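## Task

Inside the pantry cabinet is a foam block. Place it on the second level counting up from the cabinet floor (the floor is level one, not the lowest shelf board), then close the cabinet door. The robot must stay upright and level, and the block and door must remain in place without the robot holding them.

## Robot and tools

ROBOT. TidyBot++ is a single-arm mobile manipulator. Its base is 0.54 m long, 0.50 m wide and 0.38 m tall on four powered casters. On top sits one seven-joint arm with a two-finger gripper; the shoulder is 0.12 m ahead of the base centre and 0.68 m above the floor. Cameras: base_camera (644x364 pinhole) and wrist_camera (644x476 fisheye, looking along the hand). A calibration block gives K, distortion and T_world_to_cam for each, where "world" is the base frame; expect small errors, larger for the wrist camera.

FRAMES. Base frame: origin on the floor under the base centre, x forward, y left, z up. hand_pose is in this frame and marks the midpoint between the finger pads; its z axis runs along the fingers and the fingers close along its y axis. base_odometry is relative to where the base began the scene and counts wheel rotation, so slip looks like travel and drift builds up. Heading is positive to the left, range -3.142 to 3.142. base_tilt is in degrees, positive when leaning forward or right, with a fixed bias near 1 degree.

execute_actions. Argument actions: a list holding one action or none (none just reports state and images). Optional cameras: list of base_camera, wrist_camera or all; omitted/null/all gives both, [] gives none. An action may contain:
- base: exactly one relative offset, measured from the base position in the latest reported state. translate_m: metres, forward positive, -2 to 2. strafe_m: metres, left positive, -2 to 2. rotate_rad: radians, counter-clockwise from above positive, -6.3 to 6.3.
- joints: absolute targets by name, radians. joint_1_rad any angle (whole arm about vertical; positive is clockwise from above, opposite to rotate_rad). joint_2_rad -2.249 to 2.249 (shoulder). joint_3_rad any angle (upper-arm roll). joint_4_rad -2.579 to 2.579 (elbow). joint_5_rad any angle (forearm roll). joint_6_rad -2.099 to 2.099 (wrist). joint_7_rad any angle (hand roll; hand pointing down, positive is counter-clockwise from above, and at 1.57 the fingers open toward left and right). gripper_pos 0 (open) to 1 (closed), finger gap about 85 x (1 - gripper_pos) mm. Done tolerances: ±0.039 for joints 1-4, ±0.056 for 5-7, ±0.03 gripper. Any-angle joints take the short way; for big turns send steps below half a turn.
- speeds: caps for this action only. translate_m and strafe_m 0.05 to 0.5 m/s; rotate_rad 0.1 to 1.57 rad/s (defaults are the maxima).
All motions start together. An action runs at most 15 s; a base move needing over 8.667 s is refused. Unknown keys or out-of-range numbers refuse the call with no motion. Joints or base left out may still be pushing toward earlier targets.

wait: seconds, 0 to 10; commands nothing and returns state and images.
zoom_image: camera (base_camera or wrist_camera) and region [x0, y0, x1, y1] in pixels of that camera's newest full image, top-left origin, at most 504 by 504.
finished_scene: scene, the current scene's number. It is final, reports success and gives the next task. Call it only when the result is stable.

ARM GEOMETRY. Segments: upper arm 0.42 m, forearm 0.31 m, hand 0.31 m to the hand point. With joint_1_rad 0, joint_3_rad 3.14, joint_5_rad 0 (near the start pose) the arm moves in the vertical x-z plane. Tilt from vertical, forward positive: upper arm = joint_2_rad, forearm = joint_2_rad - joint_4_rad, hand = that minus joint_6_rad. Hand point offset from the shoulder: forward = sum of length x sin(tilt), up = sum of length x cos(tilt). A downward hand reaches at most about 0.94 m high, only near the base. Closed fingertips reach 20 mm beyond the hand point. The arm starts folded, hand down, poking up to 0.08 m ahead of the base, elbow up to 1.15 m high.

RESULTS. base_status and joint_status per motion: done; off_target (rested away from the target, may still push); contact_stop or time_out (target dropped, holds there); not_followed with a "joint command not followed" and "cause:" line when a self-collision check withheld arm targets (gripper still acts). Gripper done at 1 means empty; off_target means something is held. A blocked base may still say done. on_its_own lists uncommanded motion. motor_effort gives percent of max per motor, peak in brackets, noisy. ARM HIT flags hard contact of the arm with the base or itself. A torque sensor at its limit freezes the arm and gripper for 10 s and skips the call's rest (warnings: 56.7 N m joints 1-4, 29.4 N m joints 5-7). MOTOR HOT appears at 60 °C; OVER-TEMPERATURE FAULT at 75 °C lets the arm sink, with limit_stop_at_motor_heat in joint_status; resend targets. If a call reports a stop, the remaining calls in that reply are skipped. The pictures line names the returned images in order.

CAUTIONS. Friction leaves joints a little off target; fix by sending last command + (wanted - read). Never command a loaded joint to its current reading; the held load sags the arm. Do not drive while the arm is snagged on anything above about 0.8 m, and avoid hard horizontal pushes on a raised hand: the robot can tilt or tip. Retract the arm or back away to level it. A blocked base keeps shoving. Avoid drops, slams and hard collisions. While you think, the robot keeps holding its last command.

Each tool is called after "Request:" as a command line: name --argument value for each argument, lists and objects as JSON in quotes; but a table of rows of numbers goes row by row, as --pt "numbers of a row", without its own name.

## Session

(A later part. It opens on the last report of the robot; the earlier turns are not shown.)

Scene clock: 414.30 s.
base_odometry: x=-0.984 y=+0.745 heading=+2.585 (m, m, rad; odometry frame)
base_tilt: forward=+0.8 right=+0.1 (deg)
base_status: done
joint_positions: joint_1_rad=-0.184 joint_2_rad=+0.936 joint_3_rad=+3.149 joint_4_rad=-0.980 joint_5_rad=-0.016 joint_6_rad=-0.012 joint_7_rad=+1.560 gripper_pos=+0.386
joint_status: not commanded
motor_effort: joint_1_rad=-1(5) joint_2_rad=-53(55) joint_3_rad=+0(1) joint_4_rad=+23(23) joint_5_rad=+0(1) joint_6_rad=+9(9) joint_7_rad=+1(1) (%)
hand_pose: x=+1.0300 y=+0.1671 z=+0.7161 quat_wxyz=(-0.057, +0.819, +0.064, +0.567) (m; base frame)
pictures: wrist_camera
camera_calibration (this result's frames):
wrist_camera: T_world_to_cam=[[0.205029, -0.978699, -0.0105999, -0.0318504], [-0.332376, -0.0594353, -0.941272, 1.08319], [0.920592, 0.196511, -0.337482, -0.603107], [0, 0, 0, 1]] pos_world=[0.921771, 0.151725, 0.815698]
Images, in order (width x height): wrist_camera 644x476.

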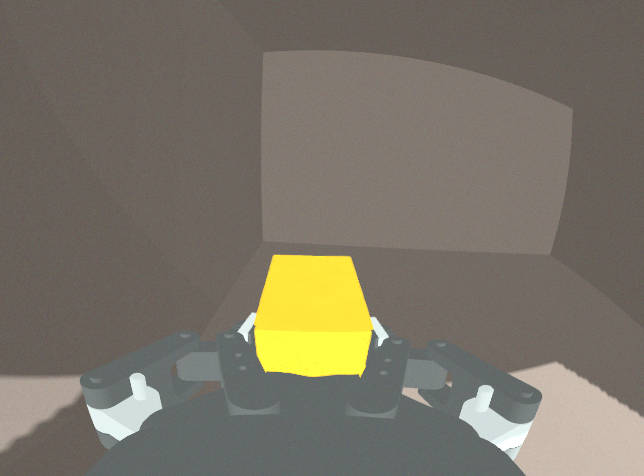

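Request:
execute_actions --actions '[{"base":{"translate_m":-0.38},"speeds":{"translate_m":0.2},"joints":{"joint_2_rad":0.88,"joint_1_rad":-0.12}}]' --cameras '[]'

Request:
execute_actions --actions '[{"joints":{"joint_2_rad":1.28,"joint_4_rad":-1.137,"joint_6_rad":0.70,"joint_1_rad":-0.03}}]'

Scene clock: 419.10 s.
base_odometry: x=-0.661 y=+0.544 heading=+2.585 (m, m, rad; odometry frame)
base_tilt: forward=+0.8 right=+0.1 (deg)
base_status: done
joint_positions: joint_1_rad=-0.127 joint_2_rad=+0.902 joint_3_rad=+3.148 joint_4_rad=-0.981 joint_5_rad=-0.016 joint_6_rad=-0.012 joint_7_rad=+1.560 gripper_pos=+0.386
joint_status: all done
motor_effort: joint_1_rad=-1(4) joint_2_rad=-52(55) joint_3_rad=+0(1) joint_4_rad=+23(24) joint_5_rad=-1(0) joint_6_rad=+9(10) joint_7_rad=+1(1) (%)
hand_pose: x=+1.0363 y=+0.1152 z=+0.7470 quat_wxyz=(-0.042, +0.811, +0.040, +0.582) (m; base frame)
pictures: none
No camera images: the call's "cameras" was empty. Leave "cameras" out to get every camera's image.

Scene clock: 420.67 s.
base_odometry: x=-0.661 y=+0.544 heading=+2.585 (m, m, rad; odometry frame)
base_tilt: forward=+0.7 right=+0.1 (deg)
base_status: not commanded
joint_positions: joint_1_rad=-0.093 joint_2_rad=+1.157 joint_3_rad=+3.139 joint_4_rad=-1.060 joint_5_rad=-0.015 joint_6_rad=+0.728 joint_7_rad=+1.560 gripper_pos=+0.386
joint_status: joint_1_rad off_target (ended at -0.093, target -0.030); joint_2_rad off_target (ended at +1.157, target +1.280); joint_4_rad off_target (ended at -1.060, target -1.137); the others done
motor_effort: joint_1_rad=+8(11) joint_2_rad=-36(53) joint_3_rad=+3(6) joint_4_rad=+8(24) joint_5_rad=-3(4) joint_6_rad=-1(12) joint_7_rad=+1(2) (%)
hand_pose: x=+1.0614 y=+0.0873 z=+0.6867 quat_wxyz=(-0.040, +0.677, +0.020, +0.734) (m; base frame)
pictures: base_camera, wrist_camera
camera_calibration (this result's frames):
wrist_camera: T_world_to_cam=[[0.114532, -0.993417, -0.00235916, -0.0250341], [0.0933195, 0.0131231, -0.99555, 0.640363], [0.989027, 0.113802, 0.0942082, -0.988078], [0, 0, 0, 1]] pos_world=[0.920345, 0.0791728, 0.730539]
Images, in order (width x height): base_camera 644x364, wrist_camera 644x476.

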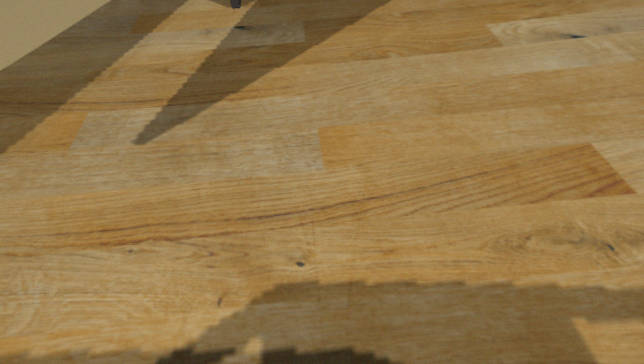

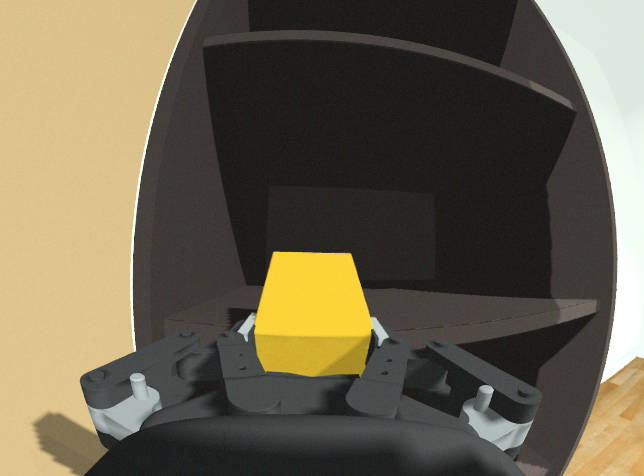

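Still resting on the shelf edge. Back further.

Request:
execute_actions --actions '[{"joints":{"joint_2_rad":1.08,"joint_4_rad":-1.06,"joint_1_rad":-0.09}}]' --cameras '[]'

Request:
execute_actions --actions '[{"base":{"translate_m":-0.22},"speeds":{"translate_m":0.15}}]' --cameras '["wrist_camera"]'

Request:
execute_actions --actions '[{"joints":{"joint_2_rad":1.30,"joint_4_rad":-1.137,"joint_6_rad":0.72,"joint_1_rad":-0.03}}]'

Scene clock: 423.30 s.
base_odometry: x=-0.661 y=+0.544 heading=+2.585 (m, m, rad; odometry frame)
base_tilt: forward=+0.8 right=+0.1 (deg)
base_status: not commanded
joint_positions: joint_1_rad=-0.091 joint_2_rad=+1.102 joint_3_rad=+3.138 joint_4_rad=-1.062 joint_5_rad=-0.015 joint_6_rad=+0.728 joint_7_rad=+1.560 gripper_pos=+0.386
joint_status: all done
motor_effort: joint_1_rad=-1(7) joint_2_rad=-54(57) joint_3_rad=+0(3) joint_4_rad=+21(21) joint_5_rad=+0(3) joint_6_rad=+10(10) joint_7_rad=+1(2) (%)
hand_pose: x=+1.0596 y=+0.0849 z=+0.7387 quat_wxyz=(-0.041, +0.657, +0.018, +0.752) (m; base frame)
pictures: none
No camera images: the call's "cameras" was empty. Leave "cameras" out to get every camera's image.

Scene clock: 425.47 s.
base_odometry: x=-0.474 y=+0.428 heading=+2.585 (m, m, rad; odometry frame)
base_tilt: forward=+0.8 right=+0.1 (deg)
base_status: done
joint_positions: joint_1_rad=-0.091 joint_2_rad=+1.101 joint_3_rad=+3.138 joint_4_rad=-1.062 joint_5_rad=-0.015 joint_6_rad=+0.728 joint_7_rad=+1.560 gripper_pos=+0.386
joint_status: not commanded
motor_effort: joint_1_rad=-1(3) joint_2_rad=-55(57) joint_3_rad=+0(1) joint_4_rad=+21(22) joint_5_rad=+0(1) joint_6_rad=+10(10) joint_7_rad=+1(1) (%)
hand_pose: x=+1.0596 y=+0.0849 z=+0.7388 quat_wxyz=(-0.041, +0.657, +0.018, +0.752) (m; base frame)
pictures: wrist_camera
camera_calibration (this result's frames):
wrist_camera: T_world_to_cam=[[0.112299, -0.993673, -0.00172912, -0.0251932], [0.147186, 0.018355, -0.988939, 0.629997], [0.982713, 0.110802, 0.148316, -1.02404], [0, 0, 0, 1]] pos_world=[0.916435, 0.0768682, 0.774866]
Images, in order (width x height): wrist_camera 644x476.

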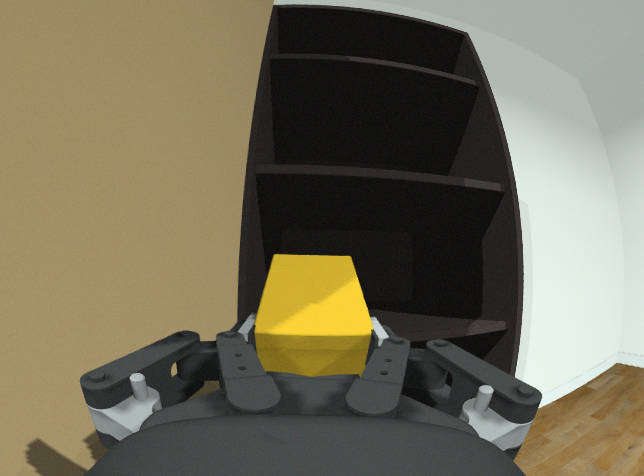

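Scene clock: 427.07 s.
base_odometry: x=-0.474 y=+0.428 heading=+2.585 (m, m, rad; odometry frame)
base_tilt: forward=+0.8 right=+0.1 (deg)
base_status: not commanded
joint_positions: joint_1_rad=-0.043 joint_2_rad=+1.311 joint_3_rad=+3.138 joint_4_rad=-1.135 joint_5_rad=-0.015 joint_6_rad=+0.728 joint_7_rad=+1.560 gripper_pos=+0.386
joint_status: all done
motor_effort: joint_1_rad=-1(2) joint_2_rad=-54(62) joint_3_rad=+0(1) joint_4_rad=+17(20) joint_5_rad=+0(1) joint_6_rad=+10(12) joint_7_rad=+1(1) (%)
hand_pose: x=+1.0344 y=+0.0387 z=+0.5036 quat_wxyz=(-0.019, +0.757, +0.004, +0.653) (m; base frame)
pictures: base_camera, wrist_camera
camera_calibration (this result's frames):
wrist_camera: T_world_to_cam=[[0.0635588, -0.997948, -0.00769782, -0.0150545], [-0.133043, -0.000828379, -0.99111, 0.69361], [0.98907, 0.0640179, -0.132823, -0.82237], [0, 0, 0, 1]] pos_world=[0.906619, 0.0381974, 0.578099]
Images, in order (width x height): base_camera 644x364, wrist_camera 644x476.

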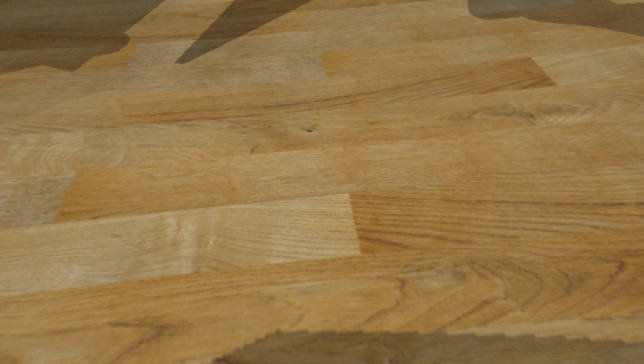

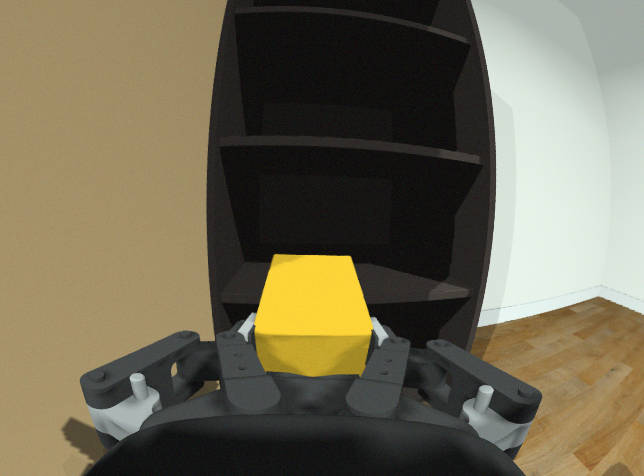

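Request:
execute_actions --actions '[{"base":{"translate_m":0.55},"speeds":{"translate_m":0.2},"joints":{"joint_1_rad":0.02}}]'

Scene clock: 432.20 s.
base_odometry: x=-0.941 y=+0.719 heading=+2.585 (m, m, rad; odometry frame)
base_tilt: forward=+0.8 right=+0.1 (deg)
base_status: done
joint_positions: joint_1_rad=+0.009 joint_2_rad=+1.311 joint_3_rad=+3.138 joint_4_rad=-1.135 joint_5_rad=-0.015 joint_6_rad=+0.728 joint_7_rad=+1.560 gripper_pos=+0.386
joint_status: all done
motor_effort: joint_1_rad=-1(3) joint_2_rad=-53(57) joint_3_rad=+0(1) joint_4_rad=+18(19) joint_5_rad=+1(0) joint_6_rad=+9(10) joint_7_rad=+1(1) (%)
hand_pose: x=+1.0351 y=-0.0091 z=+0.5036 quat_wxyz=(-0.002, +0.757, -0.016, +0.654) (m; base frame)
pictures: base_camera, wrist_camera
camera_calibration (this result's frames):
wrist_camera: T_world_to_cam=[[0.0113468, -0.999906, -0.00769757, -0.00884157], [-0.132905, 0.00612168, -0.99111, 0.693594], [0.991064, 0.012269, -0.132823, -0.822608], [0, 0, 0, 1]] pos_world=[0.907539, -0.00299415, 0.578099]
Images, in order (width x height): base_camera 644x364, wrist_camera 644x476.

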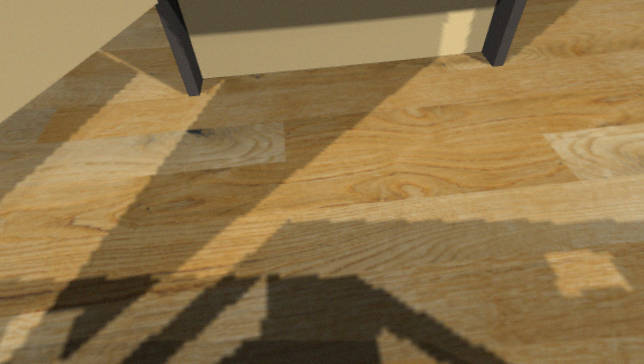

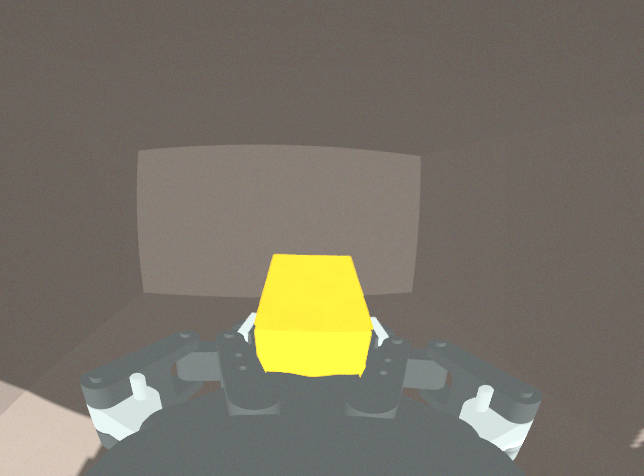

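Request:
execute_actions --actions '[{"joints":{"joint_2_rad":1.40}}]' --cameras '["wrist_camera"]'

Scene clock: 434.30 s.
base_odometry: x=-0.941 y=+0.719 heading=+2.585 (m, m, rad; odometry frame)
base_tilt: forward=+0.8 right=+0.1 (deg)
base_status: not commanded
joint_positions: joint_1_rad=+0.009 joint_2_rad=+1.377 joint_3_rad=+3.138 joint_4_rad=-1.131 joint_5_rad=-0.015 joint_6_rad=+0.734 joint_7_rad=+1.560 gripper_pos=+0.386
joint_status: all done
motor_effort: joint_1_rad=-1(1) joint_2_rad=-52(55) joint_3_rad=+0(0) joint_4_rad=+16(17) joint_5_rad=+0(0) joint_6_rad=+9(10) joint_7_rad=+1(1) (%)
hand_pose: x=+1.0229 y=-0.0090 z=+0.4469 quat_wxyz=(-0.002, +0.775, -0.016, +0.632) (m; base frame)
pictures: wrist_camera
camera_calibration (this result's frames):
wrist_camera: T_world_to_cam=[[0.0107897, -0.999903, -0.00878794, -0.00799898], [-0.188643, 0.0065952, -0.982024, 0.688762], [0.981986, 0.0122535, -0.188554, -0.783787], [0, 0, 0, 1]] pos_world=[0.899685, -0.00293659, 0.528524]
Images, in order (width x height): wrist_camera 644x476.

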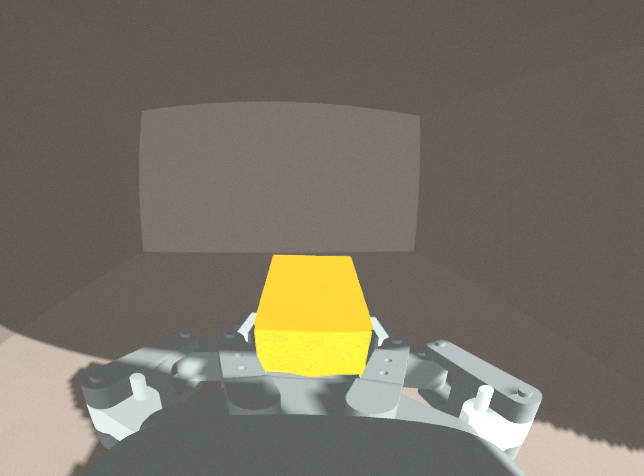

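Request:
execute_actions --actions '[{"joints":{"joint_2_rad":1.45}}]' --cameras '[]'

Request:
execute_actions --actions '[{"joints":{"gripper_pos":0}}]' --cameras '["wrist_camera"]'

Request:
execute_actions --actions '[{"base":{"translate_m":-0.5},"speeds":{"translate_m":0.25},"joints":{"joint_2_rad":1.36}}]'

Scene clock: 436.77 s.
base_odometry: x=-0.941 y=+0.719 heading=+2.585 (m, m, rad; odometry frame)
base_tilt: forward=+0.8 right=+0.1 (deg)
base_status: not commanded
joint_positions: joint_1_rad=+0.009 joint_2_rad=+1.379 joint_3_rad=+3.138 joint_4_rad=-1.129 joint_5_rad=-0.015 joint_6_rad=+0.734 joint_7_rad=+1.560 gripper_pos=+0.386
joint_status: joint_2_rad off_target (ended at +1.379, target +1.450)
motor_effort: joint_1_rad=-1(0) joint_2_rad=-44(49) joint_3_rad=+0(0) joint_4_rad=+12(14) joint_5_rad=+0(1) joint_6_rad=+5(7) joint_7_rad=+1(1) (%)
hand_pose: x=+1.0231 y=-0.0090 z=+0.4460 quat_wxyz=(-0.002, +0.775, -0.016, +0.632) (m; base frame)
pictures: none
No camera images: the call's "cameras" was empty. Leave "cameras" out to get every camera's image.

Scene clock: 437.87 s.
base_odometry: x=-0.941 y=+0.719 heading=+2.585 (m, m, rad; odometry frame)
base_tilt: forward=+0.8 right=+0.1 (deg)
base_status: not commanded
joint_positions: joint_1_rad=+0.009 joint_2_rad=+1.404 joint_3_rad=+3.138 joint_4_rad=-1.126 joint_5_rad=-0.015 joint_6_rad=+0.739 joint_7_rad=+1.560 gripper_pos=+0.000
joint_status: all done
motor_effort: joint_1_rad=-2(0) joint_2_rad=-45(51) joint_3_rad=+0(1) joint_4_rad=+12(15) joint_5_rad=+0(0) joint_6_rad=+7(9) joint_7_rad=+1(0) (%)
hand_pose: x=+1.0181 y=-0.0090 z=+0.4264 quat_wxyz=(-0.001, +0.780, -0.017, +0.625) (m; base frame)
pictures: wrist_camera
camera_calibration (this result's frames):
wrist_camera: T_world_to_cam=[[0.0106072, -0.999903, -0.00901002, -0.00782064], [-0.206162, 0.00663012, -0.978495, 0.68402], [0.97846, 0.0122366, -0.206071, -0.77191], [0, 0, 0, 1]] pos_world=[0.896385, -0.00290948, 0.510171]
Images, in order (width x height): wrist_camera 644x476.

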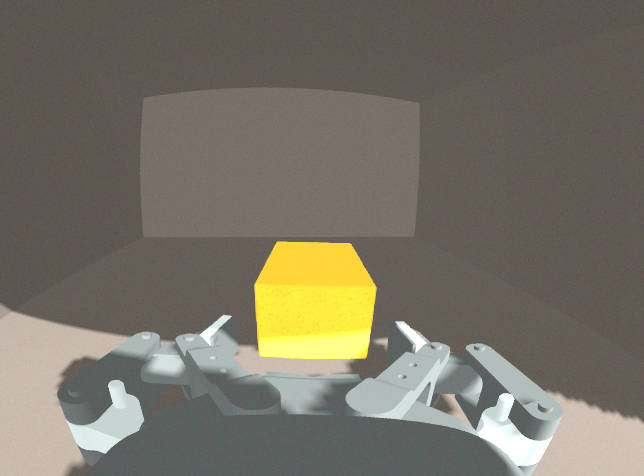

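Scene clock: 440.77 s.
base_odometry: x=-0.516 y=+0.455 heading=+2.585 (m, m, rad; odometry frame)
base_tilt: forward=+0.8 right=+0.1 (deg)
base_status: done
joint_positions: joint_1_rad=+0.013 joint_2_rad=+1.385 joint_3_rad=+3.138 joint_4_rad=-1.128 joint_5_rad=-0.015 joint_6_rad=+0.739 joint_7_rad=+1.560 gripper_pos=+0.000
joint_status: all done
motor_effort: joint_1_rad=-1(6) joint_2_rad=-53(53) joint_3_rad=+0(2) joint_4_rad=+16(17) joint_5_rad=-1(1) joint_6_rad=+9(9) joint_7_rad=+1(1) (%)
hand_pose: x=+1.0222 y=-0.0122 z=+0.4424 quat_wxyz=(+0.000, +0.775, -0.018, +0.632) (m; base frame)
pictures: base_camera, wrist_camera
camera_calibration (this result's frames):
wrist_camera: T_world_to_cam=[[0.00731378, -0.999936, -0.00866428, -0.00765881], [-0.189346, 0.00712294, -0.981885, 0.684928], [0.981883, 0.00882184, -0.189282, -0.783528], [0, 0, 0, 1]] pos_world=[0.899078, -0.00562486, 0.524146]
Images, in order (width x height): base_camera 644x364, wrist_camera 644x476.

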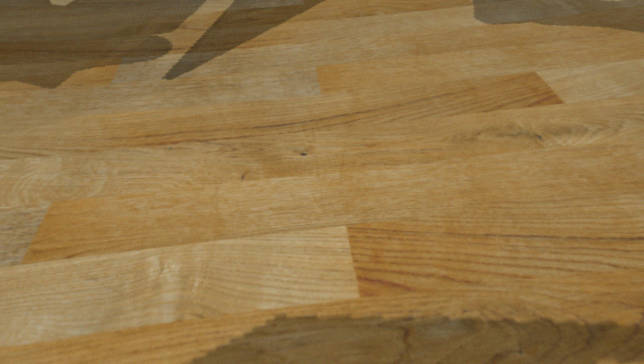

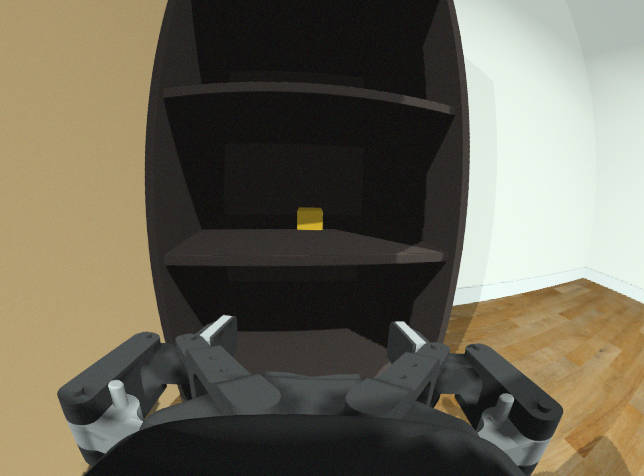

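Request:
execute_actions --actions '[{"base":{"translate_m":-0.2},"joints":{"joint_2_rad":-0.335,"joint_4_rad":-2.544,"joint_6_rad":-0.83,"joint_1_rad":0}}]' --cameras '[]'

Request:
execute_actions --actions '[{"base":{"strafe_m":0.8},"joints":{"joint_1_rad":-2.9}}]' --cameras '[]'

Request:
execute_actions --actions '[{"base":{"translate_m":0.9}}]'

Scene clock: 448.03 s.
base_odometry: x=-0.346 y=+0.350 heading=+2.586 (m, m, rad; odometry frame)
base_tilt: forward=+0.7 right=+0.1 (deg)
base_status: done
joint_positions: joint_1_rad=+0.013 joint_2_rad=-0.315 joint_3_rad=+3.138 joint_4_rad=-2.526 joint_5_rad=-0.015 joint_6_rad=-0.793 joint_7_rad=+1.560 gripper_pos=+0.000
joint_status: all done
motor_effort: joint_1_rad=-1(3) joint_2_rad=-3(54) joint_3_rad=+1(1) joint_4_rad=+15(17) joint_5_rad=+0(0) joint_6_rad=+2(10) joint_7_rad=+1(1) (%)
hand_pose: x=+0.2835 y=+0.0031 z=+0.5858 quat_wxyz=(-0.005, +0.997, -0.015, +0.069) (m; base frame)
pictures: none
No camera images: the call's "cameras" was empty. Leave "cameras" out to get every camera's image.

Scene clock: 451.80 s.
base_odometry: x=-0.768 y=-0.330 heading=+2.586 (m, m, rad; odometry frame)
base_tilt: forward=+0.7 right=+0.1 (deg)
base_status: done
joint_positions: joint_1_rad=-2.880 joint_2_rad=-0.315 joint_3_rad=+3.138 joint_4_rad=-2.526 joint_5_rad=-0.015 joint_6_rad=-0.793 joint_7_rad=+1.560 gripper_pos=+0.000
joint_status: all done
motor_effort: joint_1_rad=-1(2) joint_2_rad=-2(4) joint_3_rad=+1(1) joint_4_rad=+15(15) joint_5_rad=+0(0) joint_6_rad=+3(2) joint_7_rad=+1(1) (%)
hand_pose: x=-0.0412 y=+0.0376 z=+0.5858 quat_wxyz=(-0.069, +0.139, +0.988, +0.003) (m; base frame)
pictures: none
No camera images: the call's "cameras" was empty. Leave "cameras" out to get every camera's image.

Scene clock: 454.97 s.
base_odometry: x=-1.533 y=+0.144 heading=+2.586 (m, m, rad; odometry frame)
base_tilt: forward=+0.8 right=+0.1 (deg)
base_status: done
joint_positions: joint_1_rad=-2.880 joint_2_rad=-0.318 joint_3_rad=+3.138 joint_4_rad=-2.527 joint_5_rad=-0.015 joint_6_rad=-0.793 joint_7_rad=+1.560 gripper_pos=+0.000
joint_status: not commanded
motor_effort: joint_1_rad=-1(1) joint_2_rad=-3(4) joint_3_rad=+1(1) joint_4_rad=+15(16) joint_5_rad=+0(0) joint_6_rad=+3(3) joint_7_rad=+1(1) (%)
hand_pose: x=-0.0407 y=+0.0374 z=+0.5858 quat_wxyz=(-0.069, +0.139, +0.988, +0.003) (m; base frame)
pictures: base_camera, wrist_camera
camera_calibration (this result's frames):
wrist_camera: T_world_to_cam=[[0.2509, 0.967174, -0.0402979, 0.00574086], [0.955316, -0.254115, -0.150987, 0.193698], [-0.156271, -0.000614518, -0.987714, 0.708489], [0, 0, 0, 1]] pos_world=[-0.0757672, 0.0441047, 0.729262]
Images, in order (width x height): base_camera 644x364, wrist_camera 644x476.

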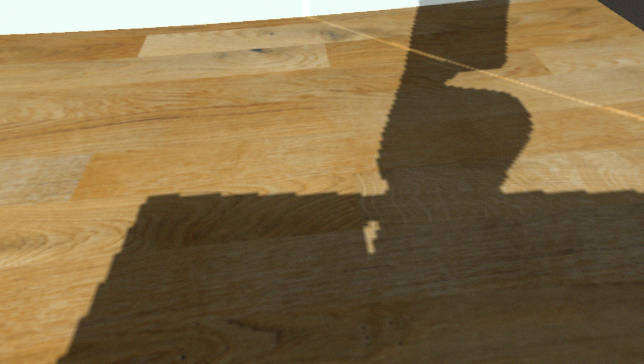

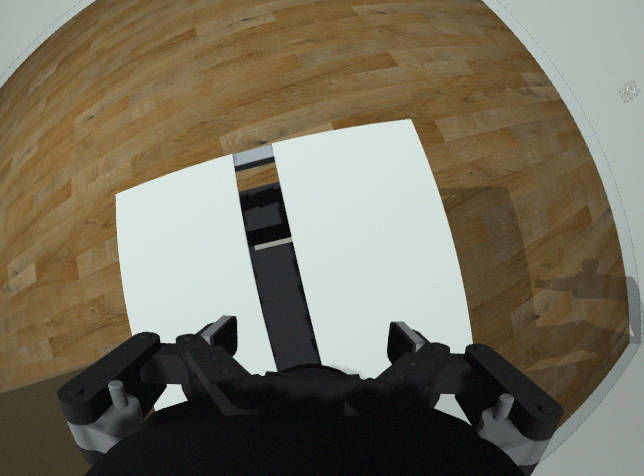

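Request:
execute_actions --actions '[{"base":{"strafe_m":-0.62},"speeds":{"strafe_m":0.12}}]'

Scene clock: 461.80 s.
base_odometry: x=-1.206 y=+0.671 heading=+2.587 (m, m, rad; odometry frame)
base_tilt: forward=+0.7 right=+0.1 (deg)
base_status: done
joint_positions: joint_1_rad=-2.880 joint_2_rad=-0.318 joint_3_rad=+3.138 joint_4_rad=-2.527 joint_5_rad=-0.015 joint_6_rad=-0.793 joint_7_rad=+1.560 gripper_pos=+0.000
joint_status: not commanded
motor_effort: joint_1_rad=-1(2) joint_2_rad=-3(4) joint_3_rad=+1(1) joint_4_rad=+15(15) joint_5_rad=+0(0) joint_6_rad=+3(3) joint_7_rad=+1(1) (%)
hand_pose: x=-0.0407 y=+0.0374 z=+0.5858 quat_wxyz=(-0.069, +0.139, +0.988, +0.003) (m; base frame)
pictures: base_camera, wrist_camera
camera_calibration (this result's frames):
wrist_camera: T_world_to_cam=[[0.25065, 0.967239, -0.0402976, 0.0057705], [0.955377, -0.253868, -0.151017, 0.193703], [-0.1563, -0.000646983, -0.987709, 0.708492], [0, 0, 0, 1]] pos_world=[-0.0757684, 0.0440519, 0.729269]
Images, in order (width x height): base_camera 644x364, wrist_camera 644x476.

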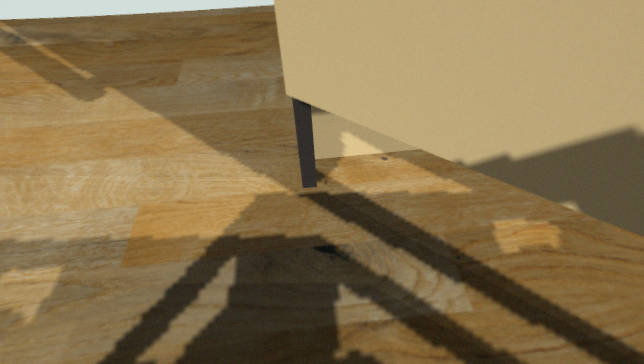

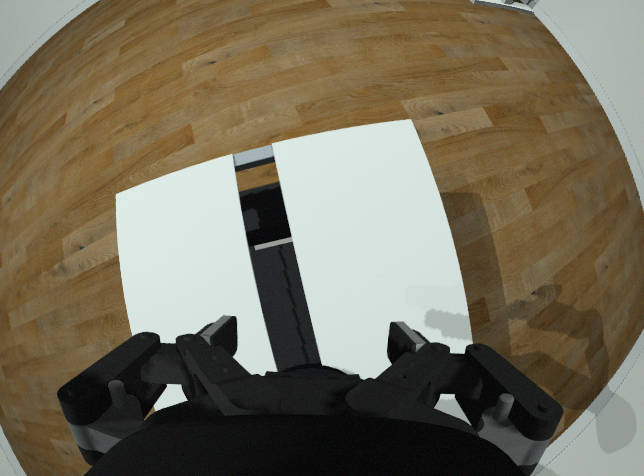

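Request:
execute_actions --actions '[{"base":{"translate_m":0.2},"speeds":{"translate_m":0.08}}]'

Scene clock: 466.10 s.
base_odometry: x=-1.376 y=+0.777 heading=+2.587 (m, m, rad; odometry frame)
base_tilt: forward=+0.7 right=+0.1 (deg)
base_status: done
joint_positions: joint_1_rad=-2.880 joint_2_rad=-0.319 joint_3_rad=+3.138 joint_4_rad=-2.528 joint_5_rad=-0.015 joint_6_rad=-0.793 joint_7_rad=+1.560 gripper_pos=+0.000
joint_status: not commanded
motor_effort: joint_1_rad=-1(0) joint_2_rad=-3(5) joint_3_rad=+1(1) joint_4_rad=+15(16) joint_5_rad=+1(0) joint_6_rad=+2(3) joint_7_rad=+1(1) (%)
hand_pose: x=-0.0404 y=+0.0373 z=+0.5857 quat_wxyz=(-0.070, +0.139, +0.988, +0.003) (m; base frame)
pictures: base_camera, wrist_camera
camera_calibration (this result's frames):
wrist_camera: T_world_to_cam=[[0.250603, 0.967251, -0.0402937, 0.00577184], [0.955344, -0.253821, -0.151304, 0.193611], [-0.156576, -0.000577224, -0.987666, 0.708463], [0, 0, 0, 1]] pos_world=[-0.0754833, 0.0439686, 0.729251]
Images, in order (width x height): base_camera 644x364, wrist_camera 644x476.

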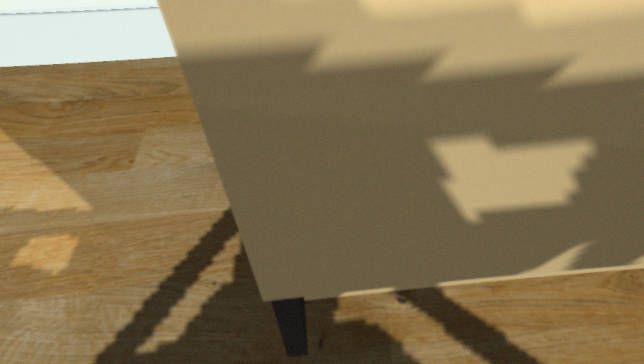

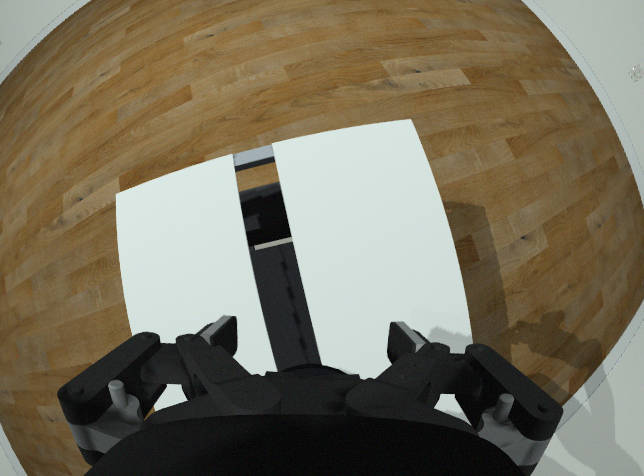

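Request:
execute_actions --actions '[{"base":{"translate_m":-0.03}}]' --cameras '[]'

Request:
execute_actions --actions '[{"base":{"strafe_m":-0.15},"speeds":{"strafe_m":0.15}}]' --cameras '[]'

Request:
execute_actions --actions '[{"base":{"translate_m":0.075},"speeds":{"translate_m":0.05}}]' --cameras '["base_camera"]'

Request:
execute_actions --actions '[{"base":{"translate_m":-0.45}}]' --cameras '["base_camera"]'

Scene clock: 469.17 s.
base_odometry: x=-1.351 y=+0.761 heading=+2.587 (m, m, rad; odometry frame)
base_tilt: forward=+0.7 right=+0.1 (deg)
base_status: done
joint_positions: joint_1_rad=-2.880 joint_2_rad=-0.320 joint_3_rad=+3.138 joint_4_rad=-2.529 joint_5_rad=-0.015 joint_6_rad=-0.793 joint_7_rad=+1.560 gripper_pos=+0.000
joint_status: not commanded
motor_effort: joint_1_rad=-1(1) joint_2_rad=-2(5) joint_3_rad=+1(1) joint_4_rad=+15(16) joint_5_rad=+1(0) joint_6_rad=+2(3) joint_7_rad=+1(1) (%)
hand_pose: x=-0.0401 y=+0.0373 z=+0.5857 quat_wxyz=(-0.070, +0.139, +0.988, +0.003) (m; base frame)
pictures: none
No camera images: the call's "cameras" was empty. Leave "cameras" out to get every camera's image.

Scene clock: 470.83 s.
base_odometry: x=-1.272 y=+0.888 heading=+2.587 (m, m, rad; odometry frame)
base_tilt: forward=+0.7 right=+0.1 (deg)
base_status: done
joint_positions: joint_1_rad=-2.880 joint_2_rad=-0.320 joint_3_rad=+3.138 joint_4_rad=-2.529 joint_5_rad=-0.015 joint_6_rad=-0.793 joint_7_rad=+1.560 gripper_pos=+0.000
joint_status: not commanded
motor_effort: joint_1_rad=-1(1) joint_2_rad=-3(3) joint_3_rad=+1(2) joint_4_rad=+15(15) joint_5_rad=+0(1) joint_6_rad=+2(3) joint_7_rad=+1(1) (%)
hand_pose: x=-0.0401 y=+0.0373 z=+0.5857 quat_wxyz=(-0.070, +0.139, +0.988, +0.003) (m; base frame)
pictures: none
No camera images: the call's "cameras" was empty. Leave "cameras" out to get every camera's image.

Scene clock: 472.87 s.
base_odometry: x=-1.335 y=+0.928 heading=+2.587 (m, m, rad; odometry frame)
base_tilt: forward=+0.7 right=+0.1 (deg)
base_status: done
joint_positions: joint_1_rad=-2.881 joint_2_rad=-0.309 joint_3_rad=+3.138 joint_4_rad=-2.529 joint_5_rad=-0.015 joint_6_rad=-0.794 joint_7_rad=+1.560 gripper_pos=+0.000
joint_status: not commanded
motor_effort: joint_1_rad=-1(2) joint_2_rad=-11(17) joint_3_rad=+1(2) joint_4_rad=+15(16) joint_5_rad=+0(0) joint_6_rad=+2(3) joint_7_rad=+1(1) (%)
hand_pose: x=-0.0389 y=+0.0367 z=+0.5838 quat_wxyz=(-0.064, +0.138, +0.988, +0.003) (m; base frame)
pictures: base_camera
Images, in order (width x height): base_camera 644x364.

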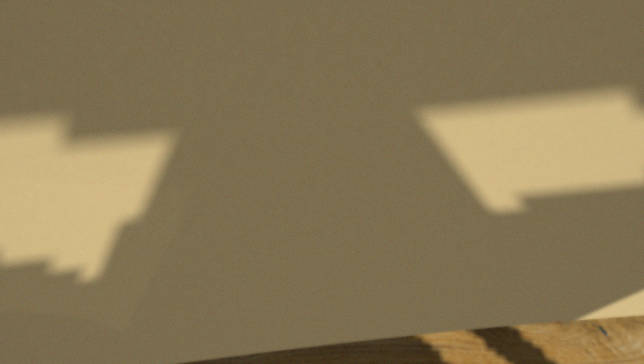

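Scene clock: 475.27 s.
base_odometry: x=-0.953 y=+0.691 heading=+2.587 (m, m, rad; odometry frame)
base_tilt: forward=+0.7 right=+0.1 (deg)
base_status: done
joint_positions: joint_1_rad=-2.881 joint_2_rad=-0.330 joint_3_rad=+3.138 joint_4_rad=-2.532 joint_5_rad=-0.015 joint_6_rad=-0.794 joint_7_rad=+1.560 gripper_pos=+0.000
joint_status: not commanded
motor_effort: joint_1_rad=-1(2) joint_2_rad=-3(11) joint_3_rad=+1(1) joint_4_rad=+15(17) joint_5_rad=+0(0) joint_6_rad=+3(3) joint_7_rad=+1(1) (%)
hand_pose: x=-0.0394 y=+0.0368 z=+0.5863 quat_wxyz=(-0.073, +0.138, +0.988, +0.004) (m; base frame)
pictures: base_camera
Images, in order (width x height): base_camera 644x364.

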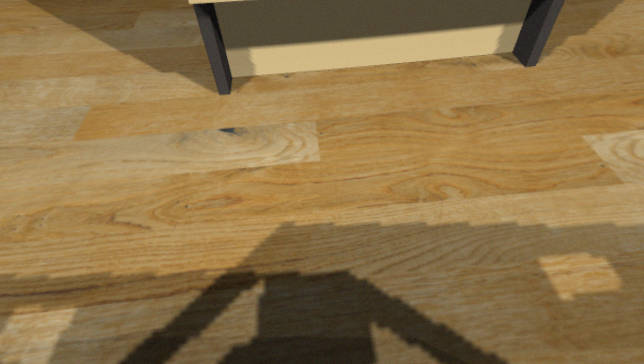

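Request:
execute_actions --actions '[{"joints":{"joint_1_rad":0,"joint_6_rad":0.2}}]'

Scene clock: 484.20 s.
base_odometry: x=-0.953 y=+0.691 heading=+2.587 (m, m, rad; odometry frame)
base_tilt: forward=+0.7 right=+0.1 (deg)
base_status: not commanded
joint_positions: joint_1_rad=-0.019 joint_2_rad=-0.330 joint_3_rad=+3.138 joint_4_rad=-2.532 joint_5_rad=-0.015 joint_6_rad=+0.159 joint_7_rad=+1.560 gripper_pos=+0.000
joint_status: all done
motor_effort: joint_1_rad=-1(1) joint_2_rad=-7(7) joint_3_rad=+1(1) joint_4_rad=+20(19) joint_5_rad=+0(0) joint_6_rad=+8(9) joint_7_rad=+1(1) (%)
hand_pose: x=+0.5136 y=+0.0096 z=+0.7528 quat_wxyz=(-0.011, +0.853, -0.002, +0.522) (m; base frame)
pictures: base_camera, wrist_camera
camera_calibration (this result's frames):
wrist_camera: T_world_to_cam=[[0.0454324, -0.998834, -0.016296, 0.00668133], [-0.443196, -0.00553403, -0.896408, 0.959333], [0.895273, 0.0479483, -0.442931, 0.00941102], [0, 0, 0, 1]] pos_world=[0.416444, 0.0115313, 0.864231]
Images, in order (width x height): base_camera 644x364, wrist_camera 644x476.

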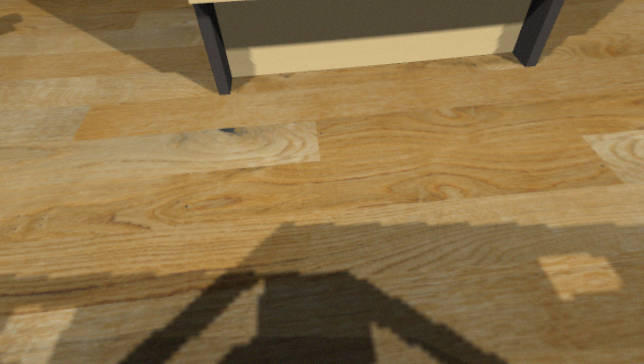

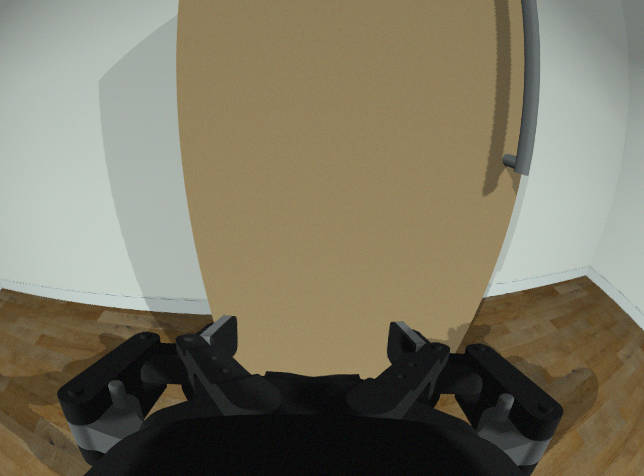

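Request:
execute_actions --actions '[{"base":{"strafe_m":-0.15},"joints":{"gripper_pos":1,"joint_6_rad":0.35}}]' --cameras '[]'

Request:
execute_actions --actions '[{"base":{"translate_m":0.25},"speeds":{"translate_m":0.07}}]'

Scene clock: 487.40 s.
base_odometry: x=-0.873 y=+0.819 heading=+2.587 (m, m, rad; odometry frame)
base_tilt: forward=+0.7 right=+0.1 (deg)
base_status: done
joint_positions: joint_1_rad=-0.018 joint_2_rad=-0.330 joint_3_rad=+3.138 joint_4_rad=-2.534 joint_5_rad=-0.015 joint_6_rad=+0.326 joint_7_rad=+1.560 gripper_pos=+0.999
joint_status: all done
motor_effort: joint_1_rad=-1(0) joint_2_rad=-7(8) joint_3_rad=+1(2) joint_4_rad=+20(22) joint_5_rad=+1(0) joint_6_rad=+9(10) joint_7_rad=+1(1) (%)
hand_pose: x=+0.5326 y=+0.0086 z=+0.7994 quat_wxyz=(-0.011, +0.807, -0.003, +0.590) (m; base frame)
pictures: none
No camera images: the call's "cameras" was empty. Leave "cameras" out to get every camera's image.

Scene clock: 494.43 s.
base_odometry: x=-1.084 y=+0.949 heading=+2.585 (m, m, rad; odometry frame)
base_tilt: forward=+0.7 right=+0.1 (deg)
base_status: translate_m time_out (by the wheels' count: +0.247 of +0.250)
joint_positions: joint_1_rad=-0.010 joint_2_rad=-0.429 joint_3_rad=+3.137 joint_4_rad=-2.572 joint_5_rad=-0.015 joint_6_rad=+0.257 joint_7_rad=+1.560 gripper_pos=+0.999
joint_status: not commanded
motor_effort: joint_1_rad=+0(4) joint_2_rad=+16(19) joint_3_rad=+2(4) joint_4_rad=+26(33) joint_5_rad=+0(1) joint_6_rad=+17(30) joint_7_rad=+1(1) (%)
hand_pose: x=+0.5040 y=+0.0061 z=+0.7978 quat_wxyz=(-0.010, +0.809, -0.005, +0.587) (m; base frame)
pictures: base_camera, wrist_camera
camera_calibration (this result's frames):
wrist_camera: T_world_to_cam=[[0.0387294, -0.999191, -0.0108007, 0.00331206], [-0.297289, -0.00120239, -0.954787, 0.968496], [0.954002, 0.0401893, -0.297095, -0.107804], [0, 0, 0, 1]] pos_world=[0.39064, 0.00880646, 0.892715]
Images, in order (width x height): base_camera 644x364, wrist_camera 644x476.

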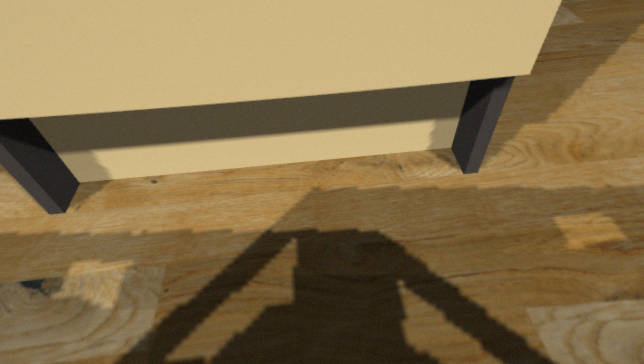

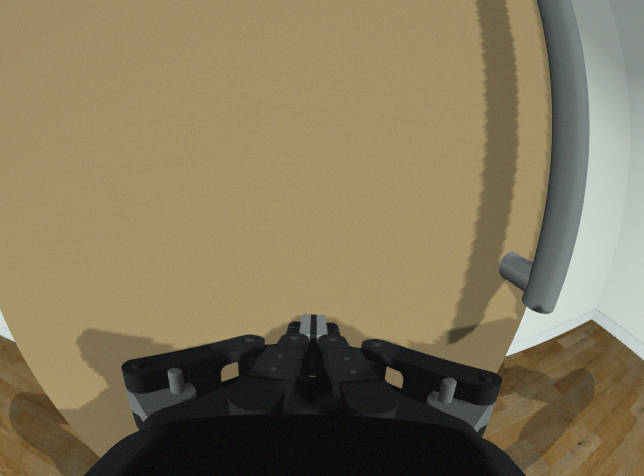

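Request:
execute_actions --actions '[{"base":{"translate_m":-0.3}}]'

Scene clock: 500.70 s.
base_odometry: x=-0.829 y=+0.790 heading=+2.586 (m, m, rad; odometry frame)
base_tilt: forward=+0.7 right=+0.1 (deg)
base_status: done
joint_positions: joint_1_rad=-0.010 joint_2_rad=-0.333 joint_3_rad=+3.137 joint_4_rad=-2.554 joint_5_rad=-0.015 joint_6_rad=+0.311 joint_7_rad=+1.560 gripper_pos=+0.999
joint_status: not commanded
motor_effort: joint_1_rad=-1(0) joint_2_rad=-7(15) joint_3_rad=+1(3) joint_4_rad=+20(26) joint_5_rad=+0(0) joint_6_rad=+9(18) joint_7_rad=+1(1) (%)
hand_pose: x=+0.5251 y=+0.0061 z=+0.7856 quat_wxyz=(-0.009, +0.816, -0.005, +0.578) (m; base frame)
pictures: base_camera, wrist_camera
camera_calibration (this result's frames):
wrist_camera: T_world_to_cam=[[0.0378495, -0.999219, -0.0113414, 0.00328837], [-0.320369, -0.00138332, -0.947292, 0.969328], [0.946536, 0.0394879, -0.320171, -0.109514], [0, 0, 0, 1]] pos_world=[0.414077, 0.00895117, 0.88321]
Images, in order (width x height): base_camera 644x364, wrist_camera 644x476.

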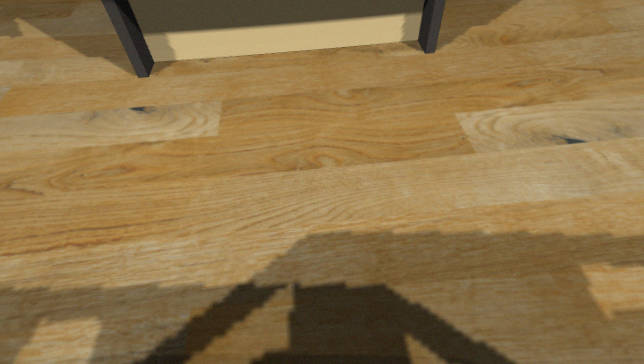

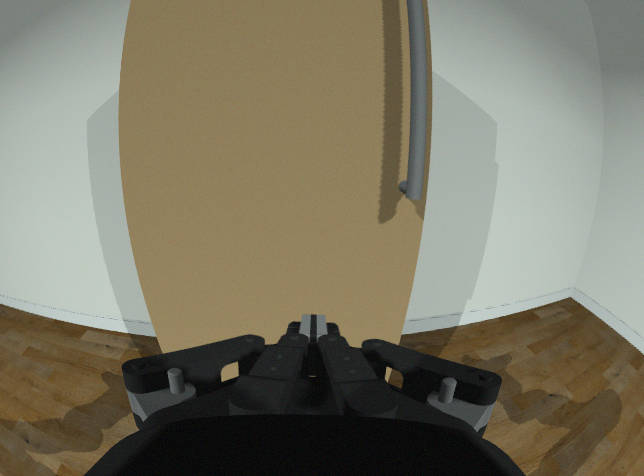

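Request:
finished_scene --scene 1

The scene is finished: the task was done.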